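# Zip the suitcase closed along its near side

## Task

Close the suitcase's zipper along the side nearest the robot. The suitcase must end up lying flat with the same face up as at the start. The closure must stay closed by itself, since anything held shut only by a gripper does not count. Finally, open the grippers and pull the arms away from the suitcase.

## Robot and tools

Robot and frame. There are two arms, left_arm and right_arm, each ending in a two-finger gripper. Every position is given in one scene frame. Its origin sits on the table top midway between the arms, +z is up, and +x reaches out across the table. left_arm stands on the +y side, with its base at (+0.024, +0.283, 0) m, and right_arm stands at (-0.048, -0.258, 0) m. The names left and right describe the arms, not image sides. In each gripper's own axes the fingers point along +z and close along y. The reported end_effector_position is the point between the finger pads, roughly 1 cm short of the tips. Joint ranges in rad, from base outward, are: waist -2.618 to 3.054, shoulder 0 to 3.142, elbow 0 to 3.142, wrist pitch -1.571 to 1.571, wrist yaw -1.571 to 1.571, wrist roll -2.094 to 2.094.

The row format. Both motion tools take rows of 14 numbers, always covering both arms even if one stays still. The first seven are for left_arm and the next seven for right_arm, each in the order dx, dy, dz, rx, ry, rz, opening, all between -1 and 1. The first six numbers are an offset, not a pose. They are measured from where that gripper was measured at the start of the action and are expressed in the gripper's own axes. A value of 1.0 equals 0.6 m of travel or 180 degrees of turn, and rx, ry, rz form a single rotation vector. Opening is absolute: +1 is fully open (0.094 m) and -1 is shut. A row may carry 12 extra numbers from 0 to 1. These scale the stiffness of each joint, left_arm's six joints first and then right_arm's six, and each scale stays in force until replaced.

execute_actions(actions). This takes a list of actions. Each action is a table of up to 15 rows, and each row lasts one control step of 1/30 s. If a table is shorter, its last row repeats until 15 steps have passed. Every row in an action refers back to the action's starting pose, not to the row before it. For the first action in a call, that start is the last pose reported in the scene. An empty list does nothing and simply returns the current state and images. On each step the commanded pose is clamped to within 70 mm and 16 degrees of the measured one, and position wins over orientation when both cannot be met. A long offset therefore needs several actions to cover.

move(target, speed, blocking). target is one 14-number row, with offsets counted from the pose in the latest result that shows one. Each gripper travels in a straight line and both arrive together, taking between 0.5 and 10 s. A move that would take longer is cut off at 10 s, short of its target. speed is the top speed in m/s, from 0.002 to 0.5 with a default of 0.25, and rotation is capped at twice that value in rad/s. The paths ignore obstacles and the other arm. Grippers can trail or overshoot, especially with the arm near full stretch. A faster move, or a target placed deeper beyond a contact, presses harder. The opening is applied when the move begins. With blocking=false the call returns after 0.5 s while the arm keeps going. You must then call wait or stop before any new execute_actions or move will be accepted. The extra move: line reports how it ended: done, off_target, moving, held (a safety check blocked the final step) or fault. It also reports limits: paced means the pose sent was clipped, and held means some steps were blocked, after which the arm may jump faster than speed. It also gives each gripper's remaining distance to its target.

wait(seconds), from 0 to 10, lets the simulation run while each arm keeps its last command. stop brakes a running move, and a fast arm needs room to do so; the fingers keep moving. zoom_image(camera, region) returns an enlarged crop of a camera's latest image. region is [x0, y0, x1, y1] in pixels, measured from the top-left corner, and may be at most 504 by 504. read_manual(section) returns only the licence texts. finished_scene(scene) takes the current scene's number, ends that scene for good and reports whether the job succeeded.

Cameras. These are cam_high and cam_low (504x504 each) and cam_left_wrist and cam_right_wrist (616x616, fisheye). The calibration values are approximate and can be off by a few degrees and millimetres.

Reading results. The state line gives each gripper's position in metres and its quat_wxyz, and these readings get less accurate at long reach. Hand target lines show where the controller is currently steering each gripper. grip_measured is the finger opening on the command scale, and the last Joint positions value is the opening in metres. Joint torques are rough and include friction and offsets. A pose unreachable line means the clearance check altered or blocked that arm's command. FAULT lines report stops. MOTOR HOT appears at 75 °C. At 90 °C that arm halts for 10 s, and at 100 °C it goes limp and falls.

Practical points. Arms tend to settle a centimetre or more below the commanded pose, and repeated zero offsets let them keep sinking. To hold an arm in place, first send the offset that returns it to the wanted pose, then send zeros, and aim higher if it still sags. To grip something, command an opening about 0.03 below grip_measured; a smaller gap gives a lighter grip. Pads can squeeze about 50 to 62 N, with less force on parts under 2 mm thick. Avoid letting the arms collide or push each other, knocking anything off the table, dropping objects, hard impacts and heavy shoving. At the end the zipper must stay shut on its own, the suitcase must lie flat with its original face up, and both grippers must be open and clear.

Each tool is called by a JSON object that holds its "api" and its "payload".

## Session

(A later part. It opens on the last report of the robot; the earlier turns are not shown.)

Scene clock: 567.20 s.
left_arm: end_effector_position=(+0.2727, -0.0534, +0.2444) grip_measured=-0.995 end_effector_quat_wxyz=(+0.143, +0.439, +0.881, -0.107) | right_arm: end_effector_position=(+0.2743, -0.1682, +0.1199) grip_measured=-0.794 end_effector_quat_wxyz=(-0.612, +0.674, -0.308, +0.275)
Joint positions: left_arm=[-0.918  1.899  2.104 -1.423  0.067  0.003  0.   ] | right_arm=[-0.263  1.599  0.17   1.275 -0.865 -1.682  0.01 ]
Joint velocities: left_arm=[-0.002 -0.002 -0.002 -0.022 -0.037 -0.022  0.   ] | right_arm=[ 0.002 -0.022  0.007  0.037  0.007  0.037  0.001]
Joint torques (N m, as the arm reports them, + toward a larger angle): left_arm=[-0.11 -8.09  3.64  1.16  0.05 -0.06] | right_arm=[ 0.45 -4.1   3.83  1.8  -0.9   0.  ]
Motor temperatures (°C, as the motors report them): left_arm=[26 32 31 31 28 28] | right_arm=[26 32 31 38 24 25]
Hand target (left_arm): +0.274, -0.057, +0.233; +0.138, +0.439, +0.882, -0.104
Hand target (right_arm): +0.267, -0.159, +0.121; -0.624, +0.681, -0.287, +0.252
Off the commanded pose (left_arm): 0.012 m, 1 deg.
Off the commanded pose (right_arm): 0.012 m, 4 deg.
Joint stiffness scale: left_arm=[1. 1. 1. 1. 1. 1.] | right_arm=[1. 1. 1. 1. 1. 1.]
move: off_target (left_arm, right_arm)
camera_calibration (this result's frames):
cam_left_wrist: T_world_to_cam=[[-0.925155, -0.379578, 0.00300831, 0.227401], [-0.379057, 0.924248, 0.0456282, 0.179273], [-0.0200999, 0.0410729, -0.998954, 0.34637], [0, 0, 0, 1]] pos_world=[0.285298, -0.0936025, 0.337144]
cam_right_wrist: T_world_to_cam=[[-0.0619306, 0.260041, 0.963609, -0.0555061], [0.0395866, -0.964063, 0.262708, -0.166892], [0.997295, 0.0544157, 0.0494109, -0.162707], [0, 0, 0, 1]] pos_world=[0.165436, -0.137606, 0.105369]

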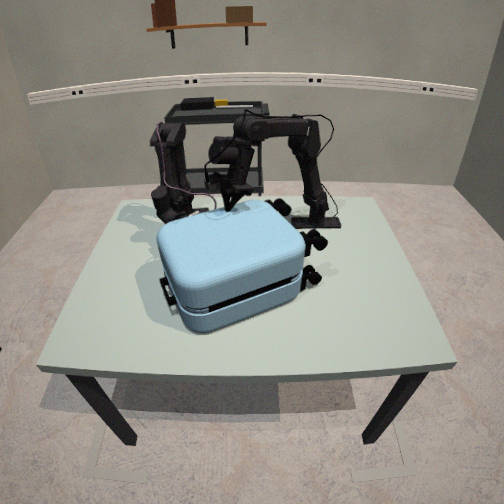

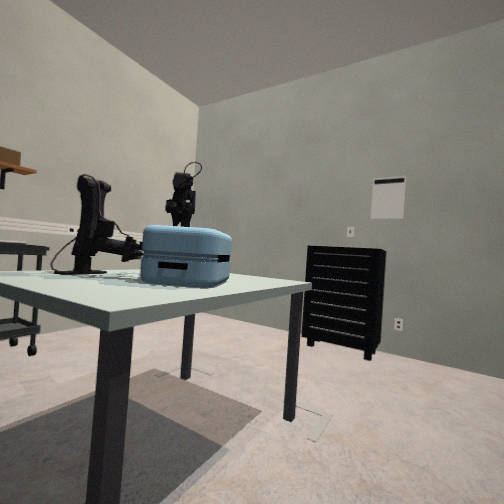

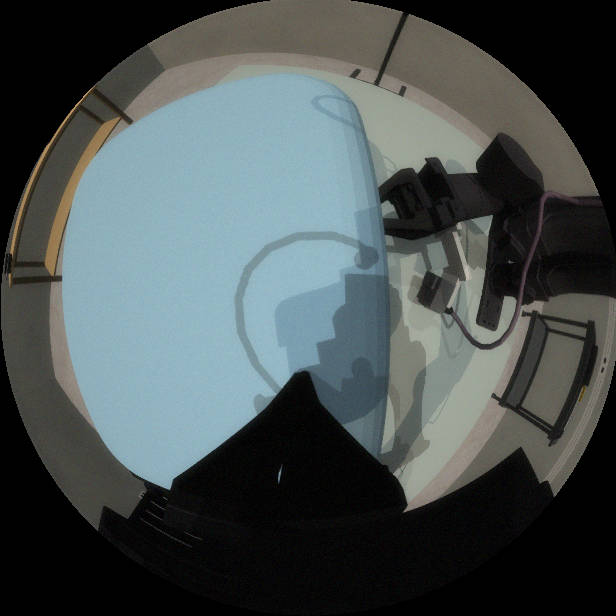

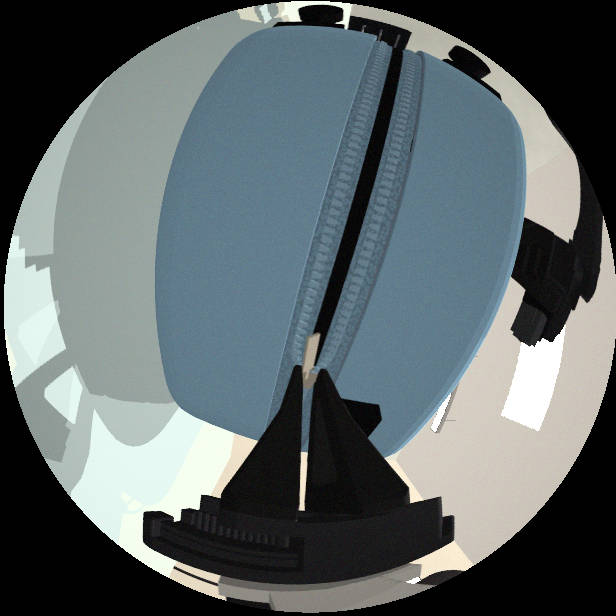

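{"api": "execute_actions", "payload": {"actions": [[[0.004,0,0.025,0,0.004,0,-1, -0.015,0,0.003,0,-0.016,0,-0.81],[0.005,0,0.03,0,0.005,0,-1, -0.012,0,0.004,0,-0.012,0,-0.82],[0.006,0,0.035,0,0.006,0,-1, -0.01,0,0.005,0,-0.01,0,-0.83],[0.007,0,0.04,0,0.008,0,-1, -0.01,0,0.005,0,-0.01,0,-0.84],[0.008,0,0.045,0,0.009,0,-1, -0.01,0,0.005,0,-0.01,0,-0.845],[0.009,0,0.05,0,0.010,0,-1, -0.01,0,0.005,0,-0.01,0,-0.845],[0.010,0,0.055,0,0.012,0,-1, -0.01,0,0.005,0,-0.01,0,-0.845],[0.011,0,0.06,0,0.013,0,-1, -0.01,0,0.005,0,-0.01,0,-0.845],[0.012,0,0.065,0,0.015,0,-1, -0.01,0,0.005,0,-0.01,0,-0.845]],[[0.012,0,0.065,0,0.015,0,-1, -0.015,-0.001,0.006,0.001,-0.013,0,-0.845],[0.012,0,0.065,0,0.015,0,-1, -0.02,-0.001,0.006,0.002,-0.016,0,-0.845],[0.012,0,0.065,0,0.015,0,-1, -0.025,-0.002,0.007,0.002,-0.019,0,-0.845],[0.012,0,0.065,0,0.015,0,-1, -0.03,-0.002,0.008,0.003,-0.022,0,-0.845],[0.012,0,0.065,0,0.015,0,-1, -0.035,-0.003,0.008,0.003,-0.025,0,-0.845],[0.012,0,0.065,0,0.015,0,-1, -0.04,-0.003,0.009,0.003,-0.028,0,-0.845],[0.012,0,0.065,0,0.015,0,-1, -0.045,-0.003,0.009,0.004,-0.031,0,-0.845],[0.012,0,0.065,0,0.015,0,-1, -0.05,-0.004,0.010,0.004,-0.034,0,-0.845],[0.012,0,0.065,0,0.015,0,-1, -0.055,-0.004,0.011,0.004,-0.037,0,-0.845],[0.012,0,0.065,0,0.015,0,-1, -0.06,-0.004,0.011,0.005,-0.040,0,-0.845],[0.012,0,0.065,0,0.015,0,-1, -0.064,-0.005,0.012,0.005,-0.043,0,-0.845],[0.012,0,0.065,0,0.015,0,-1, -0.068,-0.005,0.012,0.005,-0.046,0,-0.845]]]}}

{"api": "zoom_image", "payload": {"camera": "cam_right_wrist", "region": [240, 280, 400, 440]}}

Scene clock: 597.47 s.
left_arm: end_effector_position=(+0.2730, -0.0535, +0.2435) grip_measured=-0.995 end_effector_quat_wxyz=(+0.172, +0.437, +0.875, -0.120) | right_arm: end_effector_position=(+0.2598, -0.1398, +0.1214) grip_measured=-0.842 end_effector_quat_wxyz=(-0.630, +0.687, -0.269, +0.243)
Joint positions: left_arm=[-0.918  1.82   1.969 -1.304  0.066  0.003  0.   ] | right_arm=[-0.188  1.599  0.159  1.296 -0.9   -1.679  0.007]
Joint velocities: left_arm=[-0.027  0.032 -0.012 -0.007  0.051  0.051  0.001] | right_arm=[ 0.076 -0.012  0.007 -0.022 -0.066 -0.007 -0.   ]
Joint torques (N m, as the arm reports them, + toward a larger angle): left_arm=[-0.46 -3.94  1.23  1.35 -0.01 -0.07] | right_arm=[ 0.94 -4.47  2.33  1.99 -0.23  0.14]
Motor temperatures (°C, as the motors report them): left_arm=[26 32 31 32 28 28] | right_arm=[26 32 31 38 25 25]
Hand target (left_arm): +0.274, -0.059, +0.205; +0.137, +0.441, +0.881, -0.102
Hand target (right_arm): +0.253, -0.133, +0.122; -0.638, +0.688, -0.260, +0.228
Off the commanded pose (left_arm): 0.040 m, 5 deg.
Off the commanded pose (right_arm): 0.010 m, 2 deg.
Joint stiffness scale: left_arm=[1. 1. 1. 1. 1. 1.] | right_arm=[1. 1. 1. 1. 1. 1.]
camera_calibration (this result's frames):
cam_left_wrist: T_world_to_cam=[[-0.924813, -0.380136, -0.0147747, 0.231832], [-0.379919, 0.924889, -0.0155333, 0.194763], [0.0195697, -0.00875218, -0.99977, 0.332177], [0, 0, 0, 1]] pos_world=[0.281894, -0.0890996, 0.338551]
cam_right_wrist: T_world_to_cam=[[-0.098048, 0.245369, 0.964459, -0.0580148], [0.143014, -0.955595, 0.257653, -0.164396], [0.984852, 0.163193, 0.058603, -0.132588], [0, 0, 0, 1]] pos_world=[0.148402, -0.121223, 0.10608]

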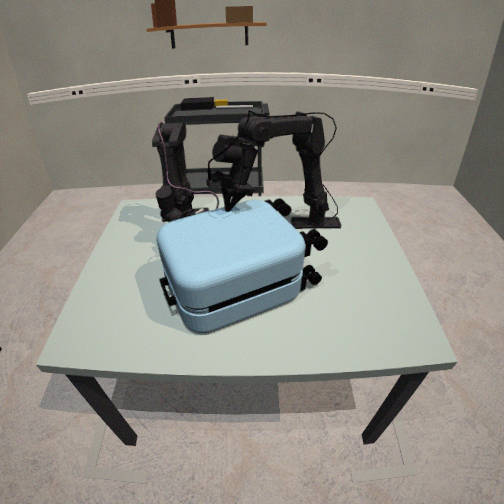

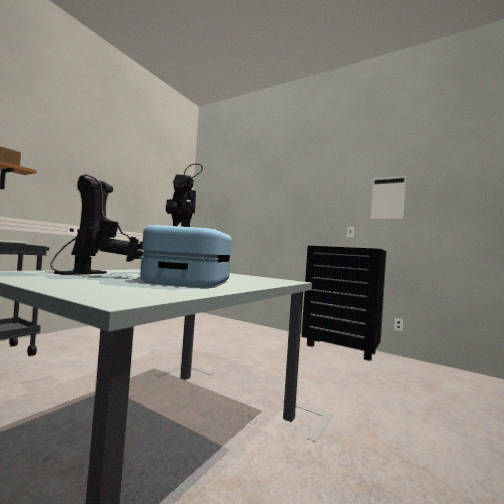

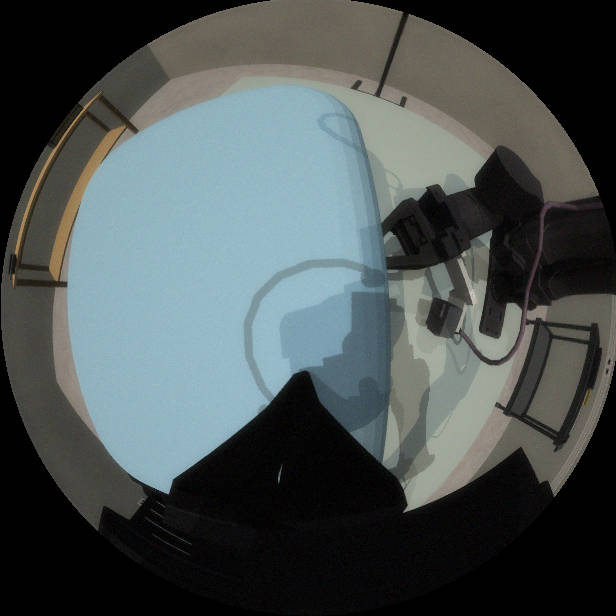

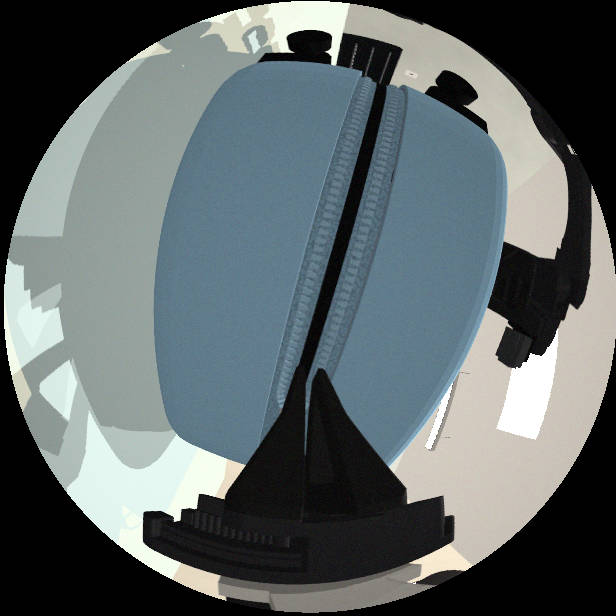

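Region (240, 280, 400, 440) of cam_right_wrist's 616x616 image, scaled by 3.150, with more detail than that image has.

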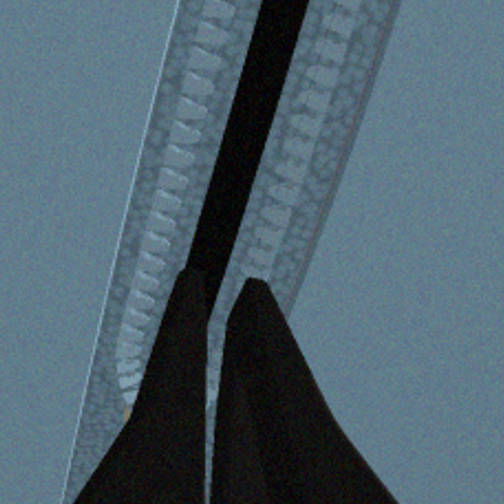

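{"api": "move", "payload": {"target": [0,0,0.01,0,0.03,0,-1, 0.007,-0.003,-0.028,0,0.039,0,-0.5], "speed": 0.08}}

Scene clock: 657.30 s.
left_arm: end_effector_position=(+0.2749, -0.0599, +0.2459) grip_measured=-0.995 end_effector_quat_wxyz=(+0.148, +0.439, +0.878, -0.116) | right_arm: end_effector_position=(+0.2514, -0.1477, +0.1186) grip_measured=-0.518 end_effector_quat_wxyz=(-0.618, +0.679, -0.302, +0.259)
Joint positions: left_arm=[-0.918  1.91   2.118 -1.408  0.08   0.003  0.   ] | right_arm=[-0.186  1.529  0.092  1.285 -0.824 -1.661  0.023]
Joint velocities: left_arm=[ 0.002 -0.002  0.017  0.081 -0.051 -0.022 -0.   ] | right_arm=[ 0.007 -0.022 -0.012 -0.051 -0.037  0.081  0.   ]
Joint torques (N m, as the arm reports them, + toward a larger angle): left_arm=[-0.23 -6.86  8.17  0.43 -0.14  0.03] | right_arm=[-0.74 -6.57  1.62  1.99  0.37 -0.02]
Motor temperatures (°C, as the motors report them): left_arm=[26 30 30 33 28 28] | right_arm=[26 32 30 38 24 25]
Hand target (left_arm): +0.274, -0.056, +0.238; +0.131, +0.442, +0.882, -0.099
Hand target (right_arm): +0.252, -0.155, +0.125; -0.613, +0.670, -0.306, +0.285
Off the commanded pose (left_arm): 0.009 m, 3 deg.
Off the commanded pose (right_arm): 0.009 m, 3 deg.
Joint stiffness scale: left_arm=[1. 1. 1. 1. 1. 1.] | right_arm=[1. 1. 1. 1. 1. 1.]
move: off_target (left_arm, right_arm)
camera_calibration (this result's frames):
cam_left_wrist: T_world_to_cam=[[-0.926898, -0.375185, 0.00982617, 0.225984], [-0.374856, 0.926743, 0.0250951, 0.190107], [-0.0185217, 0.0195772, -0.999637, 0.346685], [0, 0, 0, 1]] pos_world=[0.287148, -0.0981818, 0.339567]
cam_right_wrist: T_world_to_cam=[[-0.0590396, 0.249836, 0.966487, -0.0636659], [0.0753705, -0.964296, 0.253874, -0.153793], [0.995406, 0.0878332, 0.0381014, -0.134138], [0, 0, 0, 1]] pos_world=[0.141355, -0.120614, 0.105687]

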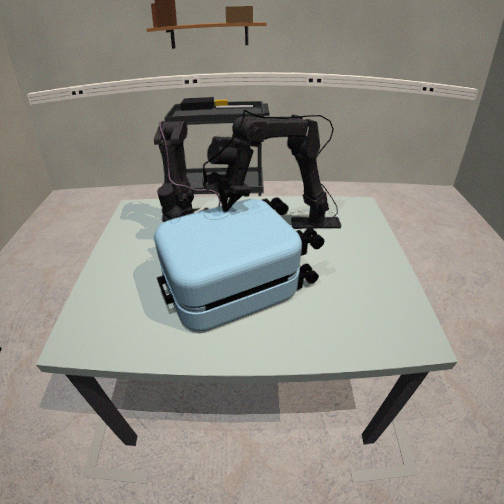

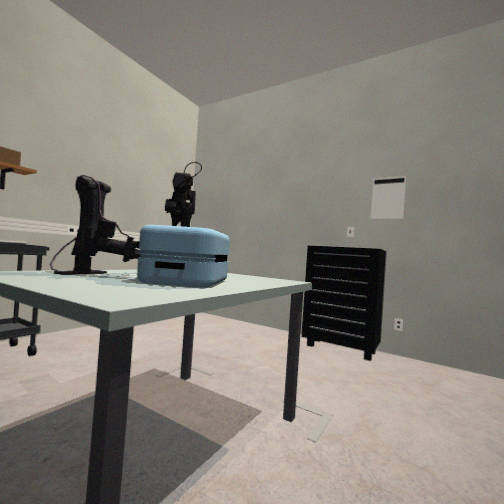

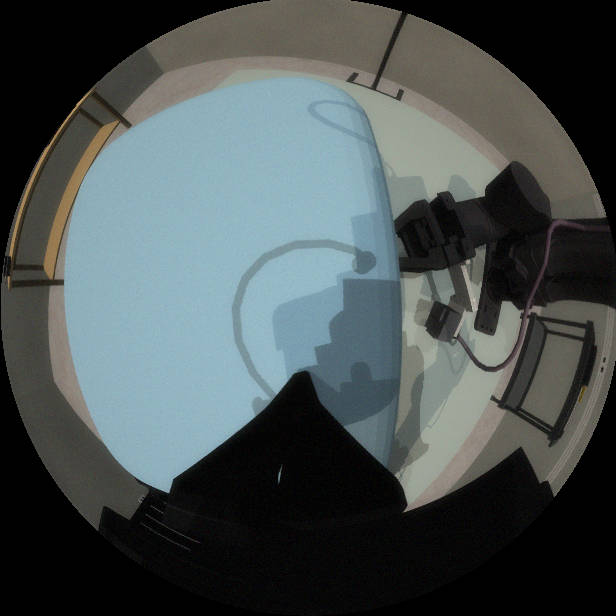

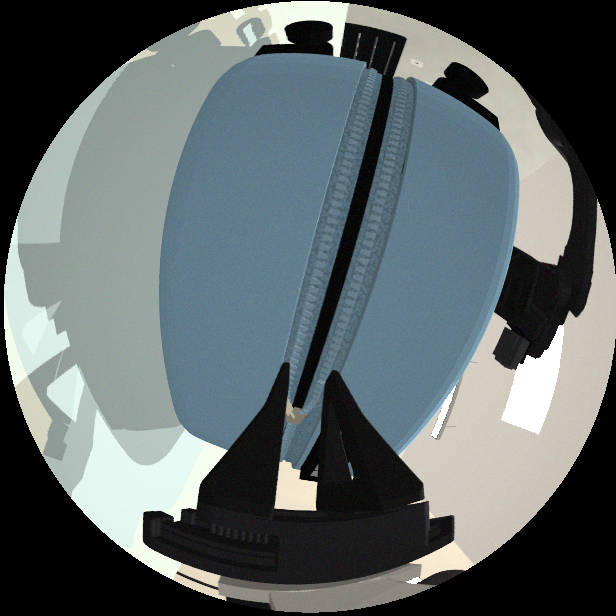

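{"api": "move", "payload": {"target": [0,0,-0.015,0,0.02,0,-1, 0,-0.012,0.06,0,0,0,-0.66], "speed": 0.04}}

Scene clock: 666.67 s.
left_arm: end_effector_position=(+0.2713, -0.0557, +0.2489) grip_measured=-0.995 end_effector_quat_wxyz=(+0.117, +0.441, +0.884, -0.102) | right_arm: end_effector_position=(+0.2697, -0.1282, +0.1189) grip_measured=-0.657 end_effector_quat_wxyz=(-0.614, +0.680, -0.304, +0.261)
Joint positions: left_arm=[-0.918  1.989  2.271 -1.551  0.081  0.003  0.   ] | right_arm=[-0.07   1.587  0.158  1.286 -0.7   -1.645  0.016]
Joint velocities: left_arm=[-0.002 -0.007  0.002 -0.11   0.007  0.007 -0.   ] | right_arm=[ 0.017 -0.017 -0.002  0.022 -0.022  0.051  0.   ]
Joint torques (N m, as the arm reports them, + toward a larger angle): left_arm=[ 0.01 -8.74  9.06  0.63  0.03  0.05] | right_arm=[ 1.97 -2.62  6.9   1.92  0.08  0.14]
Motor temperatures (°C, as the motors report them): left_arm=[26 31 31 32 28 28] | right_arm=[26 32 30 38 25 25]
Hand target (left_arm): +0.273, -0.057, +0.254; +0.124, +0.442, +0.882, -0.103
Hand target (right_arm): +0.277, -0.122, +0.122; -0.619, +0.678, -0.302, +0.258
Off the commanded pose (left_arm): 0.006 m, 0 deg.
Off the commanded pose (right_arm): 0.010 m, 1 deg.
Joint stiffness scale: left_arm=[1. 1. 1. 1. 1. 1.] | right_arm=[1. 1. 1. 1. 1. 1.]
joint sent to its limit (left arm) — the command would take joint 4 (wrist pitch) past its lower limit, so that joint was sent only as far as its limit.
move: done
camera_calibration (this result's frames):
cam_left_wrist: T_world_to_cam=[[-0.92631, -0.375582, 0.0297941, 0.219104], [-0.371624, 0.923833, 0.0918096, 0.167151], [-0.0620068, 0.0739719, -0.995331, 0.363208], [0, 0, 0, 1]] pos_world=[0.287597, -0.0989955, 0.339638]
cam_right_wrist: T_world_to_cam=[[-0.0541596, 0.256431, 0.965044, -0.0680567], [0.0687829, -0.963209, 0.259804, -0.13527], [0.99616, 0.0804494, 0.0345289, -0.154834], [0, 0, 0, 1]] pos_world=[0.159858, -0.100385, 0.106168]

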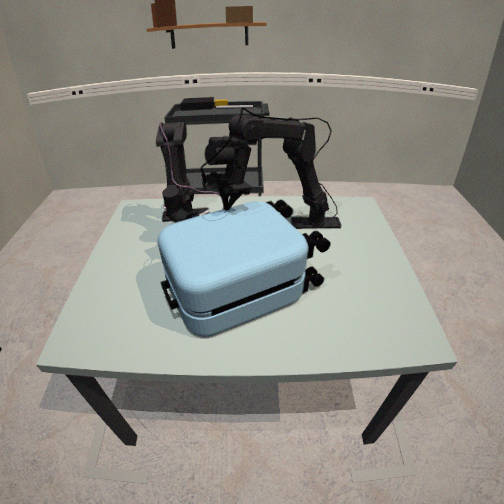

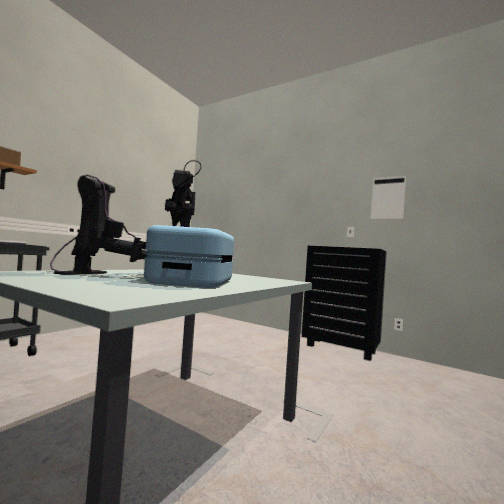

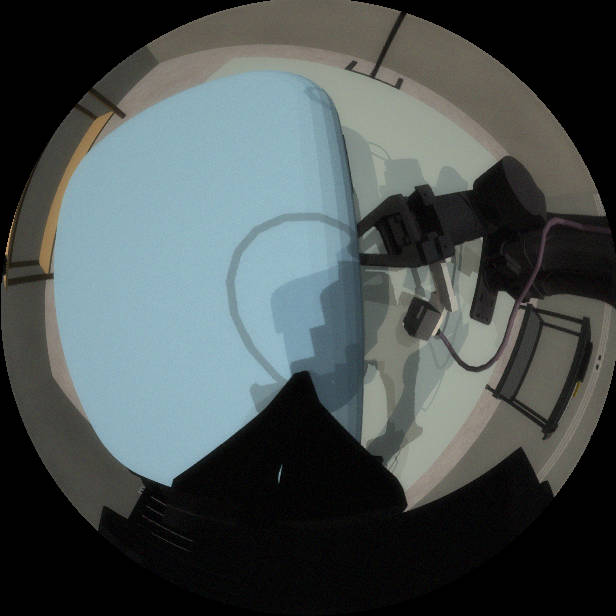

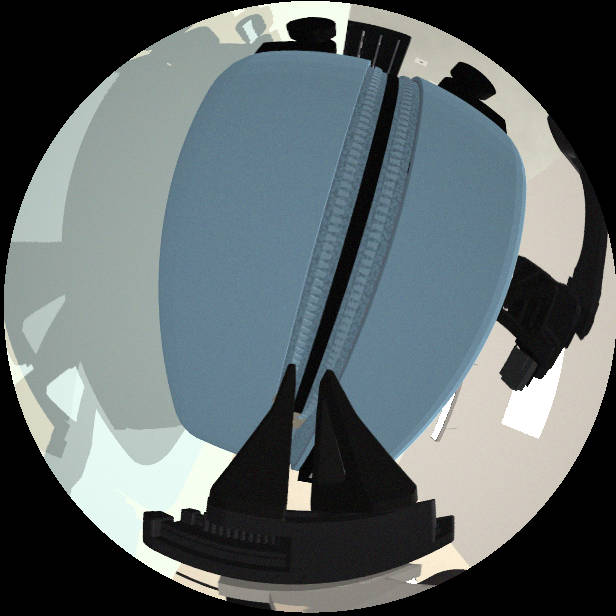

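{"api": "move", "payload": {"target": [0,0,-0.01,0,-0.01,0,-1, 0,-0.012,0.05,0,0,0,-0.66], "speed": 0.04}}

Scene clock: 677.10 s.
left_arm: end_effector_position=(+0.2718, -0.0556, +0.2438) grip_measured=-0.995 end_effector_quat_wxyz=(+0.115, +0.441, +0.885, -0.100) | right_arm: end_effector_position=(+0.2846, -0.1151, +0.1193) grip_measured=-0.657 end_effector_quat_wxyz=(-0.609, +0.681, -0.308, +0.266)
Joint positions: left_arm=[-0.918  1.983  2.241 -1.533  0.079  0.003  0.   ] | right_arm=[ 0.002  1.624  0.215  1.266 -0.614 -1.64   0.016]
Joint velocities: left_arm=[ 0.002  0.012 -0.007 -0.007 -0.007 -0.051 -0.001] | right_arm=[ 0.007  0.012  0.012  0.007  0.022 -0.081  0.   ]
Joint torques (N m, as the arm reports them, + toward a larger angle): left_arm=[  0.22 -12.03   5.65   0.87   0.07  -0.01] | right_arm=[ 2.03 -3.2   7.27  1.9   0.01  0.14]
Motor temperatures (°C, as the motors report them): left_arm=[26 32 32 31 28 28] | right_arm=[26 32 31 38 24 25]
Hand target (left_arm): +0.271, -0.054, +0.255; +0.131, +0.439, +0.882, -0.109
Hand target (right_arm): +0.291, -0.107, +0.123; -0.615, +0.679, -0.305, +0.261
Off the commanded pose (left_arm): 0.011 m, 2 deg.
Off the commanded pose (right_arm): 0.011 m, 1 deg.
Joint stiffness scale: left_arm=[1. 1. 1. 1. 1. 1.] | right_arm=[1. 1. 1. 1. 1. 1.]
move: off_target (left_arm, right_arm)
camera_calibration (this result's frames):
cam_left_wrist: T_world_to_cam=[[-0.926011, -0.376369, 0.0291435, 0.219742], [-0.372099, 0.923056, 0.0975201, 0.166415], [-0.0636046, 0.0794605, -0.994807, 0.358806], [0, 0, 0, 1]] pos_world=[0.288228, -0.0994177, 0.334309]
cam_right_wrist: T_world_to_cam=[[-0.048806, 0.265716, 0.962815, -0.071118], [0.0556376, -0.961744, 0.268241, -0.120908], [0.997257, 0.0666605, 0.0321551, -0.172369], [0, 0, 0, 1]] pos_world=[0.175153, -0.0858948, 0.106448]

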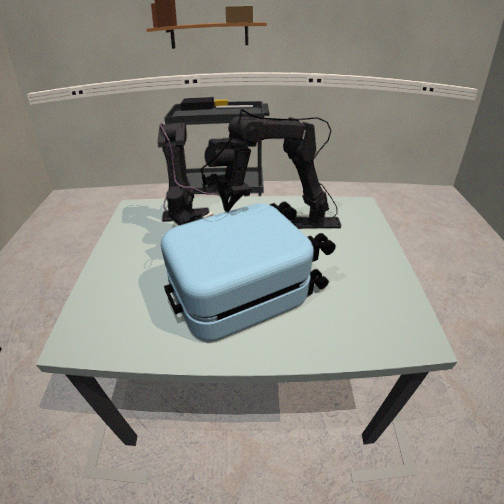

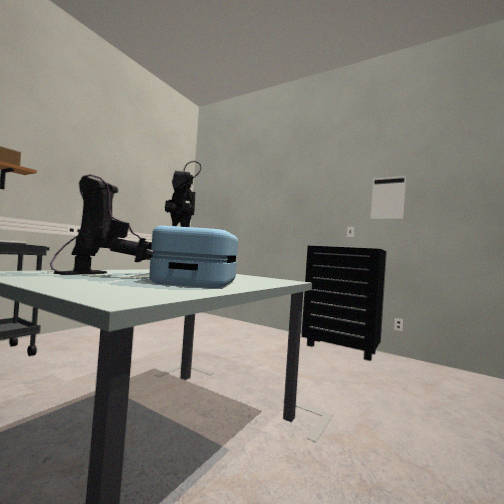

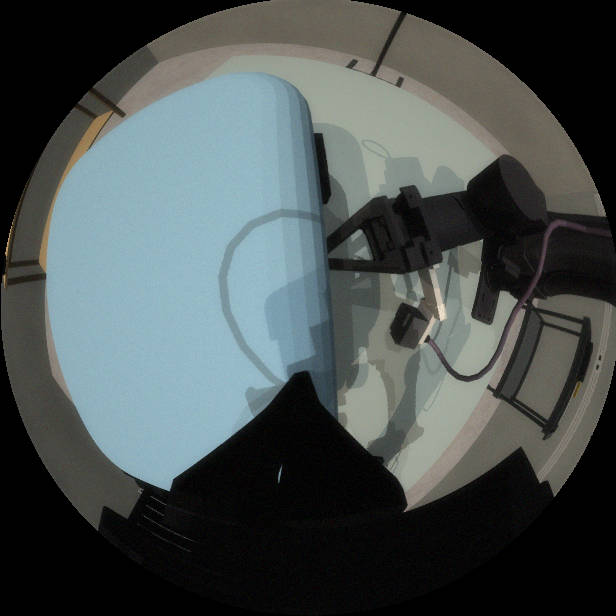

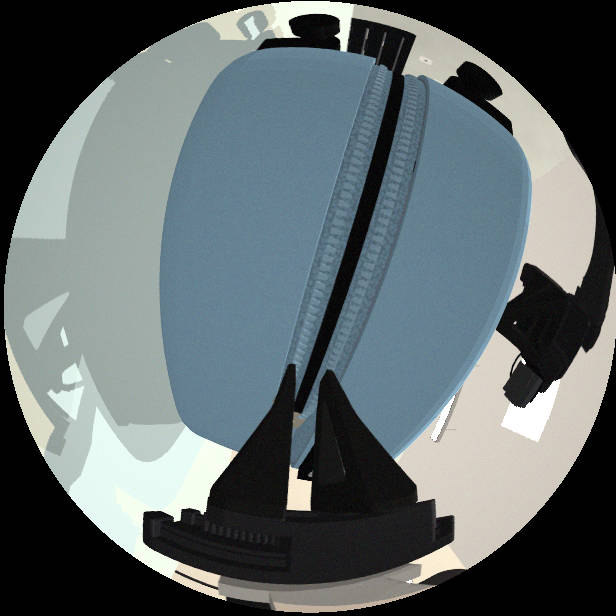

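{"api": "move", "payload": {"target": [0.005,-0.068,-0.022,0,-0.03,0,-1, 0.004,-0.002,-0.034,0,0.035,0,-0.66], "speed": 0.08}}

Scene clock: 694.53 s.
left_arm: end_effector_position=(+0.2359, -0.0741, +0.2476) grip_measured=-0.995 end_effector_quat_wxyz=(+0.136, +0.438, +0.881, -0.115) | right_arm: end_effector_position=(+0.2753, -0.1336, +0.1189) grip_measured=-0.657 end_effector_quat_wxyz=(-0.588, +0.667, -0.343, +0.304)
Joint positions: left_arm=[-1.025  1.891  2.108 -1.434  0.052 -0.103  0.   ] | right_arm=[ 0.002  1.536  0.133  1.262 -0.499 -1.641  0.016]
Joint velocities: left_arm=[-0.007 -0.002 -0.002  0.007 -0.037 -0.022 -0.   ] | right_arm=[-0.007  0.007 -0.017 -0.051 -0.007  0.051  0.   ]
Joint torques (N m, as the arm reports them, + toward a larger angle): left_arm=[ -0.22 -11.47   6.     1.05  -0.05  -0.1 ] | right_arm=[ 1.4  -6.42  2.68  1.9   0.04  0.1 ]
Motor temperatures (°C, as the motors report them): left_arm=[26 34 31 31 28 28] | right_arm=[27 31 31 38 24 25]
Hand target (left_arm): +0.235, -0.074, +0.260; +0.156, +0.435, +0.878, -0.123
Hand target (right_arm): +0.271, -0.130, +0.123; -0.592, +0.664, -0.341, +0.303
Off the commanded pose (left_arm): 0.011 m, 3 deg.
Off the commanded pose (right_arm): 0.007 m, 0 deg.
Joint stiffness scale: left_arm=[1. 1. 1. 1. 1. 1.] | right_arm=[1. 1. 1. 1. 1. 1.]
move: off_target (left_arm)
camera_calibration (this result's frames):
cam_left_wrist: T_world_to_cam=[[-0.925927, -0.376831, 0.0256594, 0.180277], [-0.375453, 0.925688, 0.0462262, 0.183525], [-0.0411721, 0.0331682, -0.998601, 0.353985], [0, 0, 0, 1]] pos_world=[0.250402, -0.113694, 0.340381]
cam_right_wrist: T_world_to_cam=[[-0.0214806, 0.285884, 0.958023, -0.0705282], [-0.0541686, -0.95717, 0.284415, -0.109139], [0.998301, -0.0457853, 0.0360466, -0.17765], [0, 0, 0, 1]] pos_world=[0.169921, -0.0924354, 0.105012]

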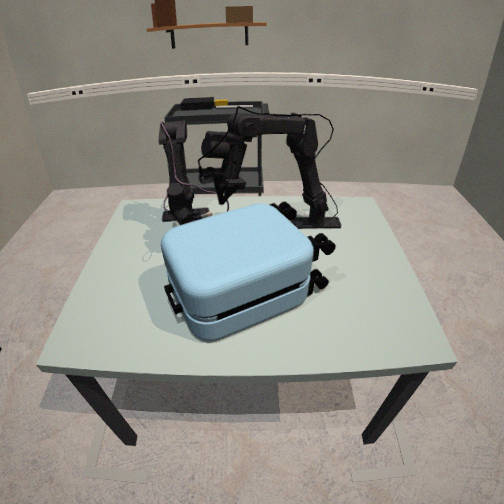

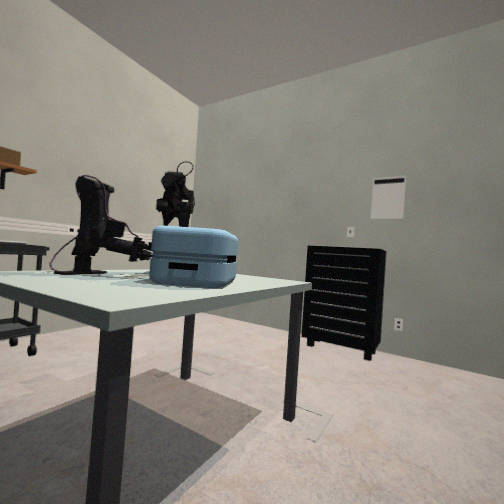

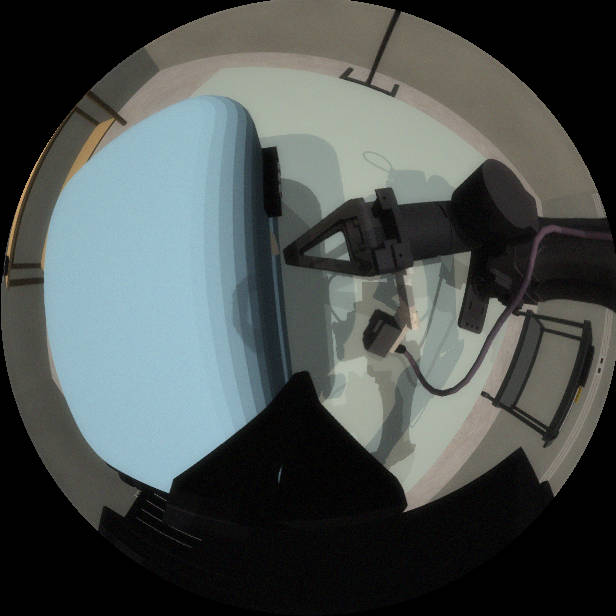

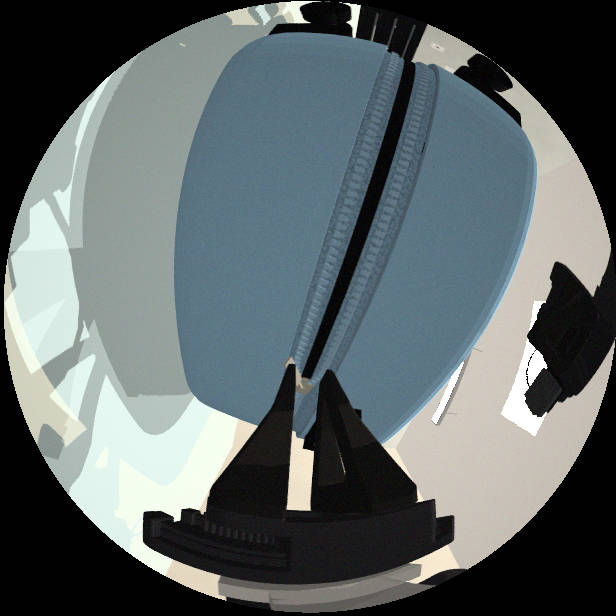

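{"api": "zoom_image", "payload": {"camera": "cam_left_wrist", "region": [230, 180, 370, 320]}}

{"api": "zoom_image", "payload": {"camera": "cam_right_wrist", "region": [230, 300, 390, 460]}}

Region (230, 180, 370, 320) of cam_left_wrist's 616x616 image, scaled by 3.600, with more detail than that image has.

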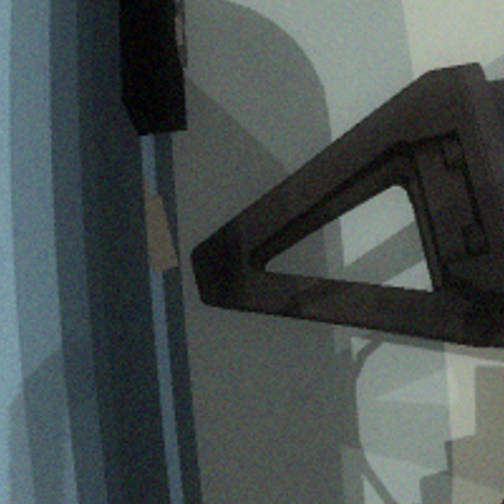

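Region (230, 300, 390, 460) of cam_right_wrist's 616x616 image, scaled by 3.150, with more detail than that image has.

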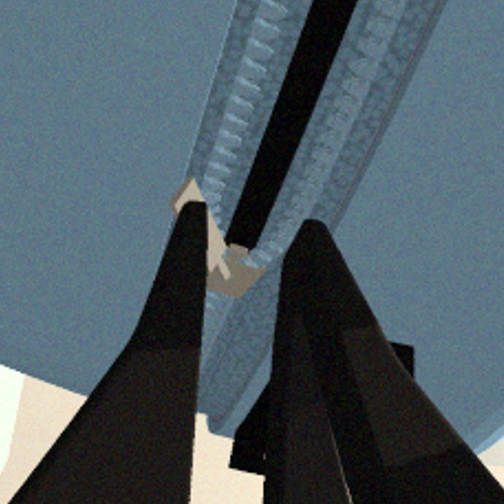

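{"api": "move", "payload": {"target": [0,0,-0.015,0,0,0,-1, 0.053,-0.002,0.002,0,0.033,0,-0.6], "speed": 0.08}}

{"api": "zoom_image", "payload": {"camera": "cam_left_wrist", "region": [230, 160, 370, 300]}}

{"api": "zoom_image", "payload": {"camera": "cam_right_wrist", "region": [230, 270, 390, 430]}}

Scene clock: 748.40 s.
left_arm: end_effector_position=(+0.2332, -0.0694, +0.2498) grip_measured=-0.995 end_effector_quat_wxyz=(+0.129, +0.438, +0.883, -0.110) | right_arm: end_effector_position=(+0.2867, -0.1539, +0.1213) grip_measured=-0.603 end_effector_quat_wxyz=(-0.573, +0.653, -0.364, +0.335)
Joint positions: left_arm=[-1.025  1.891  2.124 -1.465  0.05  -0.105  0.   ] | right_arm=[-0.043  1.536  0.143  1.26  -0.461 -1.65   0.019]
Joint velocities: left_arm=[-0.007 -0.032  0.007 -0.051 -0.051 -0.022  0.001] | right_arm=[-0.012 -0.007  0.017 -0.051  0.037  0.007 -0.   ]
Joint torques (N m, as the arm reports them, + toward a larger angle): left_arm=[ 0.07 -8.23  9.28  0.74  0.04  0.02] | right_arm=[-1.06 -2.04  5.97  2.04  0.07  0.02]
Motor temperatures (°C, as the motors report them): left_arm=[26 36 31 31 28 28] | right_arm=[26 32 31 38 24 25]
Hand target (left_arm): +0.235, -0.071, +0.256; +0.136, +0.438, +0.881, -0.115
Hand target (right_arm): +0.295, -0.159, +0.120; -0.569, +0.650, -0.373, +0.339
Off the commanded pose (left_arm): 0.007 m, 1 deg.
Off the commanded pose (right_arm): 0.010 m, 1 deg.
Joint stiffness scale: left_arm=[1. 1. 1. 1. 1. 1.] | right_arm=[1. 1. 1. 1. 1. 1.]
move: done
camera_calibration (this result's frames):
cam_left_wrist: T_world_to_cam=[[-0.925025, -0.378891, 0.0277691, 0.178625], [-0.376705, 0.924245, 0.0621702, 0.174174], [-0.0492212, 0.0470482, -0.997679, 0.358491], [0, 0, 0, 1]] pos_world=[0.24849, -0.110167, 0.341871]
cam_right_wrist: T_world_to_cam=[[-0.0102766, 0.298218, 0.954443, -0.0677236], [-0.136267, -0.946006, 0.294114, -0.104568], [0.990619, -0.127037, 0.050359, -0.202039], [0, 0, 0, 1]] pos_world=[0.185198, -0.104392, 0.105568]

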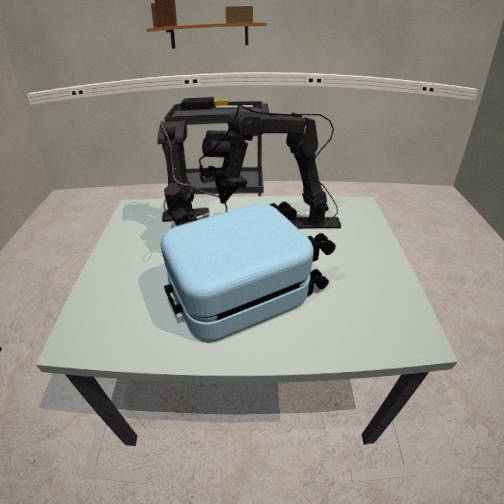

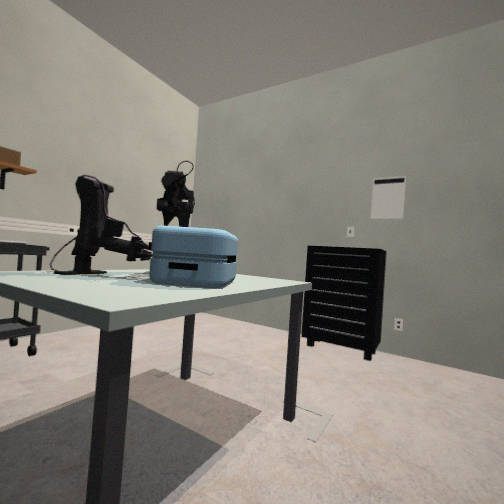

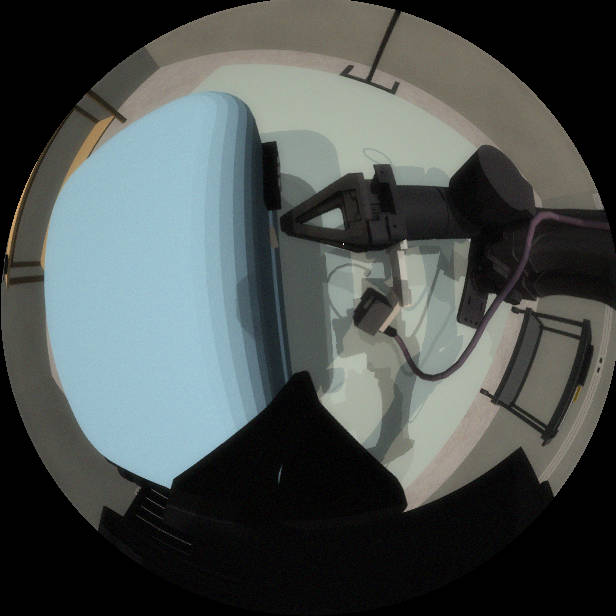

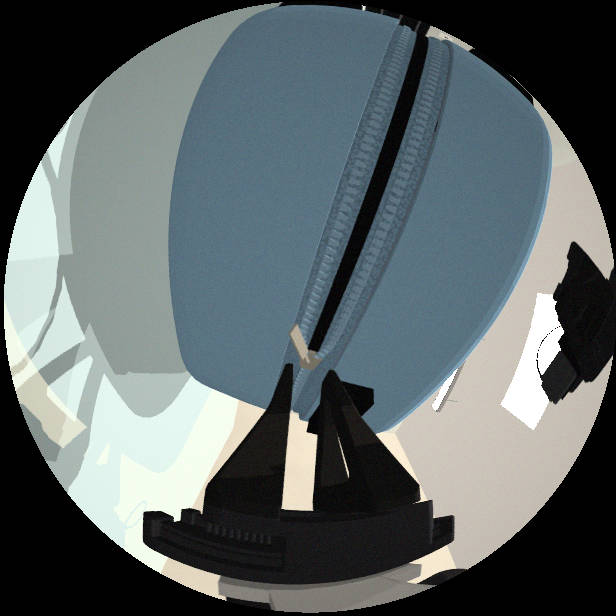

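Region (230, 160, 370, 300) of cam_left_wrist's 616x616 image, scaled by 3.600, with more detail than that image has.

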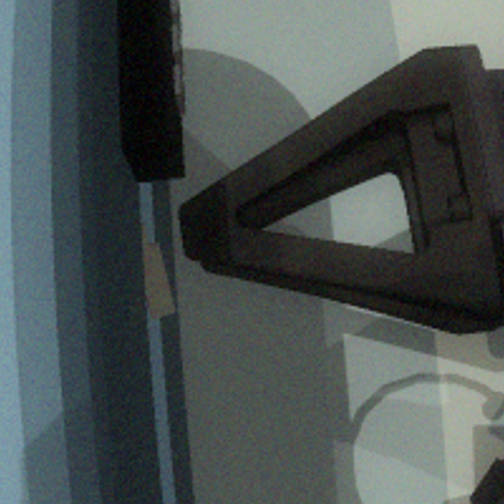

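Region (230, 270, 390, 430) of cam_right_wrist's 616x616 image, scaled by 3.150, with more detail than that image has.

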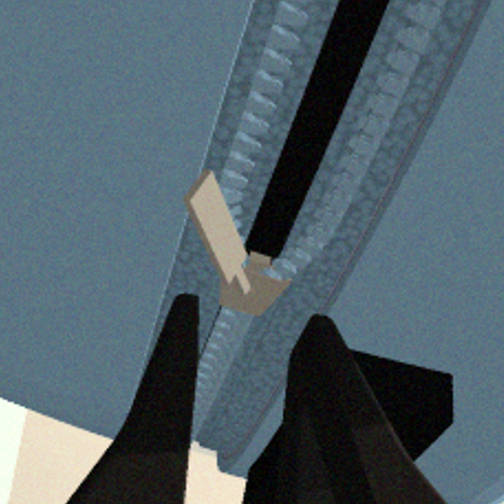

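{"api": "move", "payload": {"target": [0,0,-0.008,0,0,0,-1, 0.013,-0.002,0.017,0.03,0,0,-0.6], "speed": 0.04}}

{"api": "zoom_image", "payload": {"camera": "cam_left_wrist", "region": [230, 160, 370, 300]}}

{"api": "zoom_image", "payload": {"camera": "cam_right_wrist", "region": [230, 270, 390, 430]}}

Scene clock: 769.27 s.
left_arm: end_effector_position=(+0.2314, -0.0665, +0.2486) grip_measured=-0.995 end_effector_quat_wxyz=(+0.123, +0.438, +0.884, -0.107) | right_arm: end_effector_position=(+0.2929, -0.1534, +0.1163) grip_measured=-0.603 end_effector_quat_wxyz=(+0.594, -0.635, +0.351, -0.347)
Joint positions: left_arm=[-1.025  1.891  2.124 -1.48   0.05  -0.105  0.   ] | right_arm=[-0.048  1.763  0.143  1.561 -0.473 -1.622  0.019]
Joint velocities: left_arm=[-0.017  0.007  0.002 -0.022 -0.007 -0.022 -0.   ] | right_arm=[-0.027 -0.012  0.012  0.051 -0.007 -0.007 -0.   ]
Joint torques (N m, as the arm reports them, + toward a larger angle): left_arm=[ 0.05 -8.42  8.88  0.69  0.03  0.  ] | right_arm=[-1.04 -3.64  4.66  2.22 -0.18  0.16]
Motor temperatures (°C, as the motors report them): left_arm=[26 35 32 31 28 28] | right_arm=[26 32 31 39 24 25]
Hand target (left_arm): +0.233, -0.068, +0.254; +0.129, +0.438, +0.883, -0.111
Hand target (right_arm): +0.299, -0.155, +0.121; +0.601, -0.628, +0.349, -0.350
Off the commanded pose (left_arm): 0.006 m, 1 deg.
Off the commanded pose (right_arm): 0.009 m, 2 deg.
Joint stiffness scale: left_arm=[1. 1. 1. 1. 1. 1.] | right_arm=[1. 1. 1. 1. 1. 1.]
joint sent to its limit (right arm) — the command would take joint 4 (wrist pitch) past its upper limit, so that joint was sent only as far as its limit.
move: done
camera_calibration (this result's frames):
cam_left_wrist: T_world_to_cam=[[-0.924804, -0.379248, 0.0301467, 0.177432], [-0.376177, 0.92339, 0.0764305, 0.16717], [-0.0568232, 0.0593428, -0.996619, 0.359416], [0, 0, 0, 1]] pos_world=[0.247398, -0.108401, 0.340075]
cam_right_wrist: T_world_to_cam=[[-0.0678966, 0.269378, 0.960638, -0.0512975], [-0.148298, -0.954889, 0.257285, -0.0953148], [0.986609, -0.124992, 0.104782, -0.212683], [0, 0, 0, 1]] pos_world=[0.192217, -0.10378, 0.0960866]

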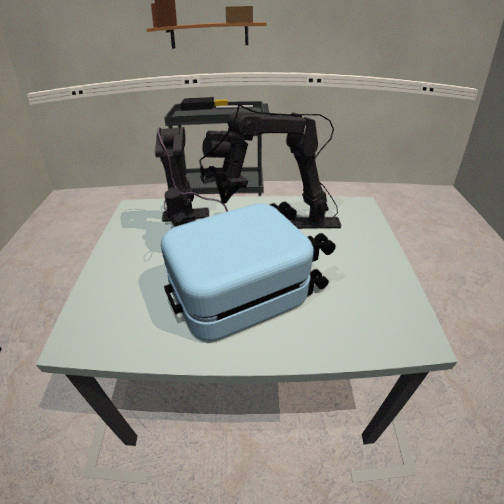

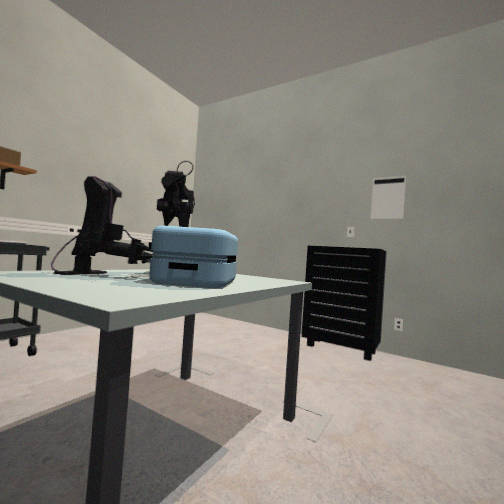

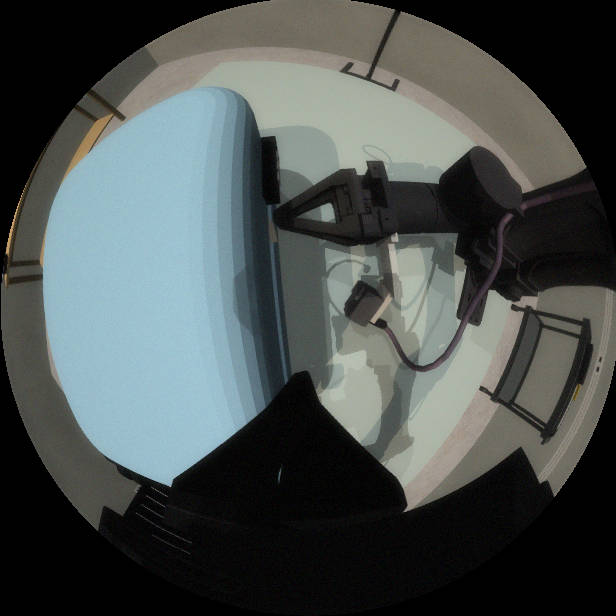

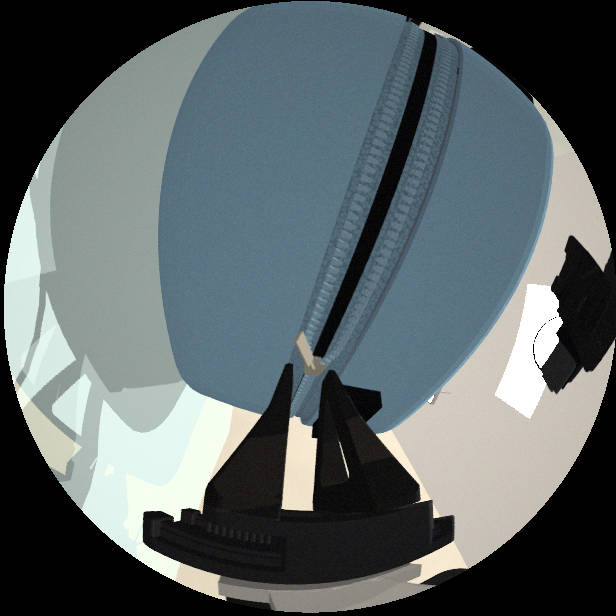

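Region (230, 160, 370, 300) of cam_left_wrist's 616x616 image, scaled by 3.600, with more detail than that image has.

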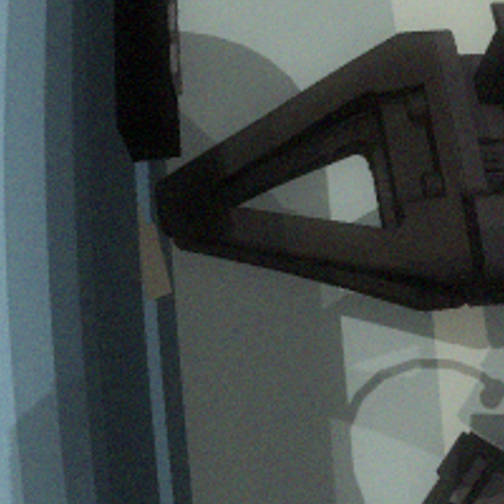

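Region (230, 270, 390, 430) of cam_right_wrist's 616x616 image, scaled by 3.150, with more detail than that image has.

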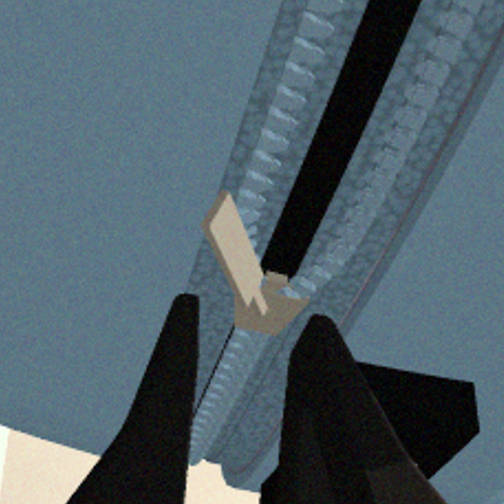

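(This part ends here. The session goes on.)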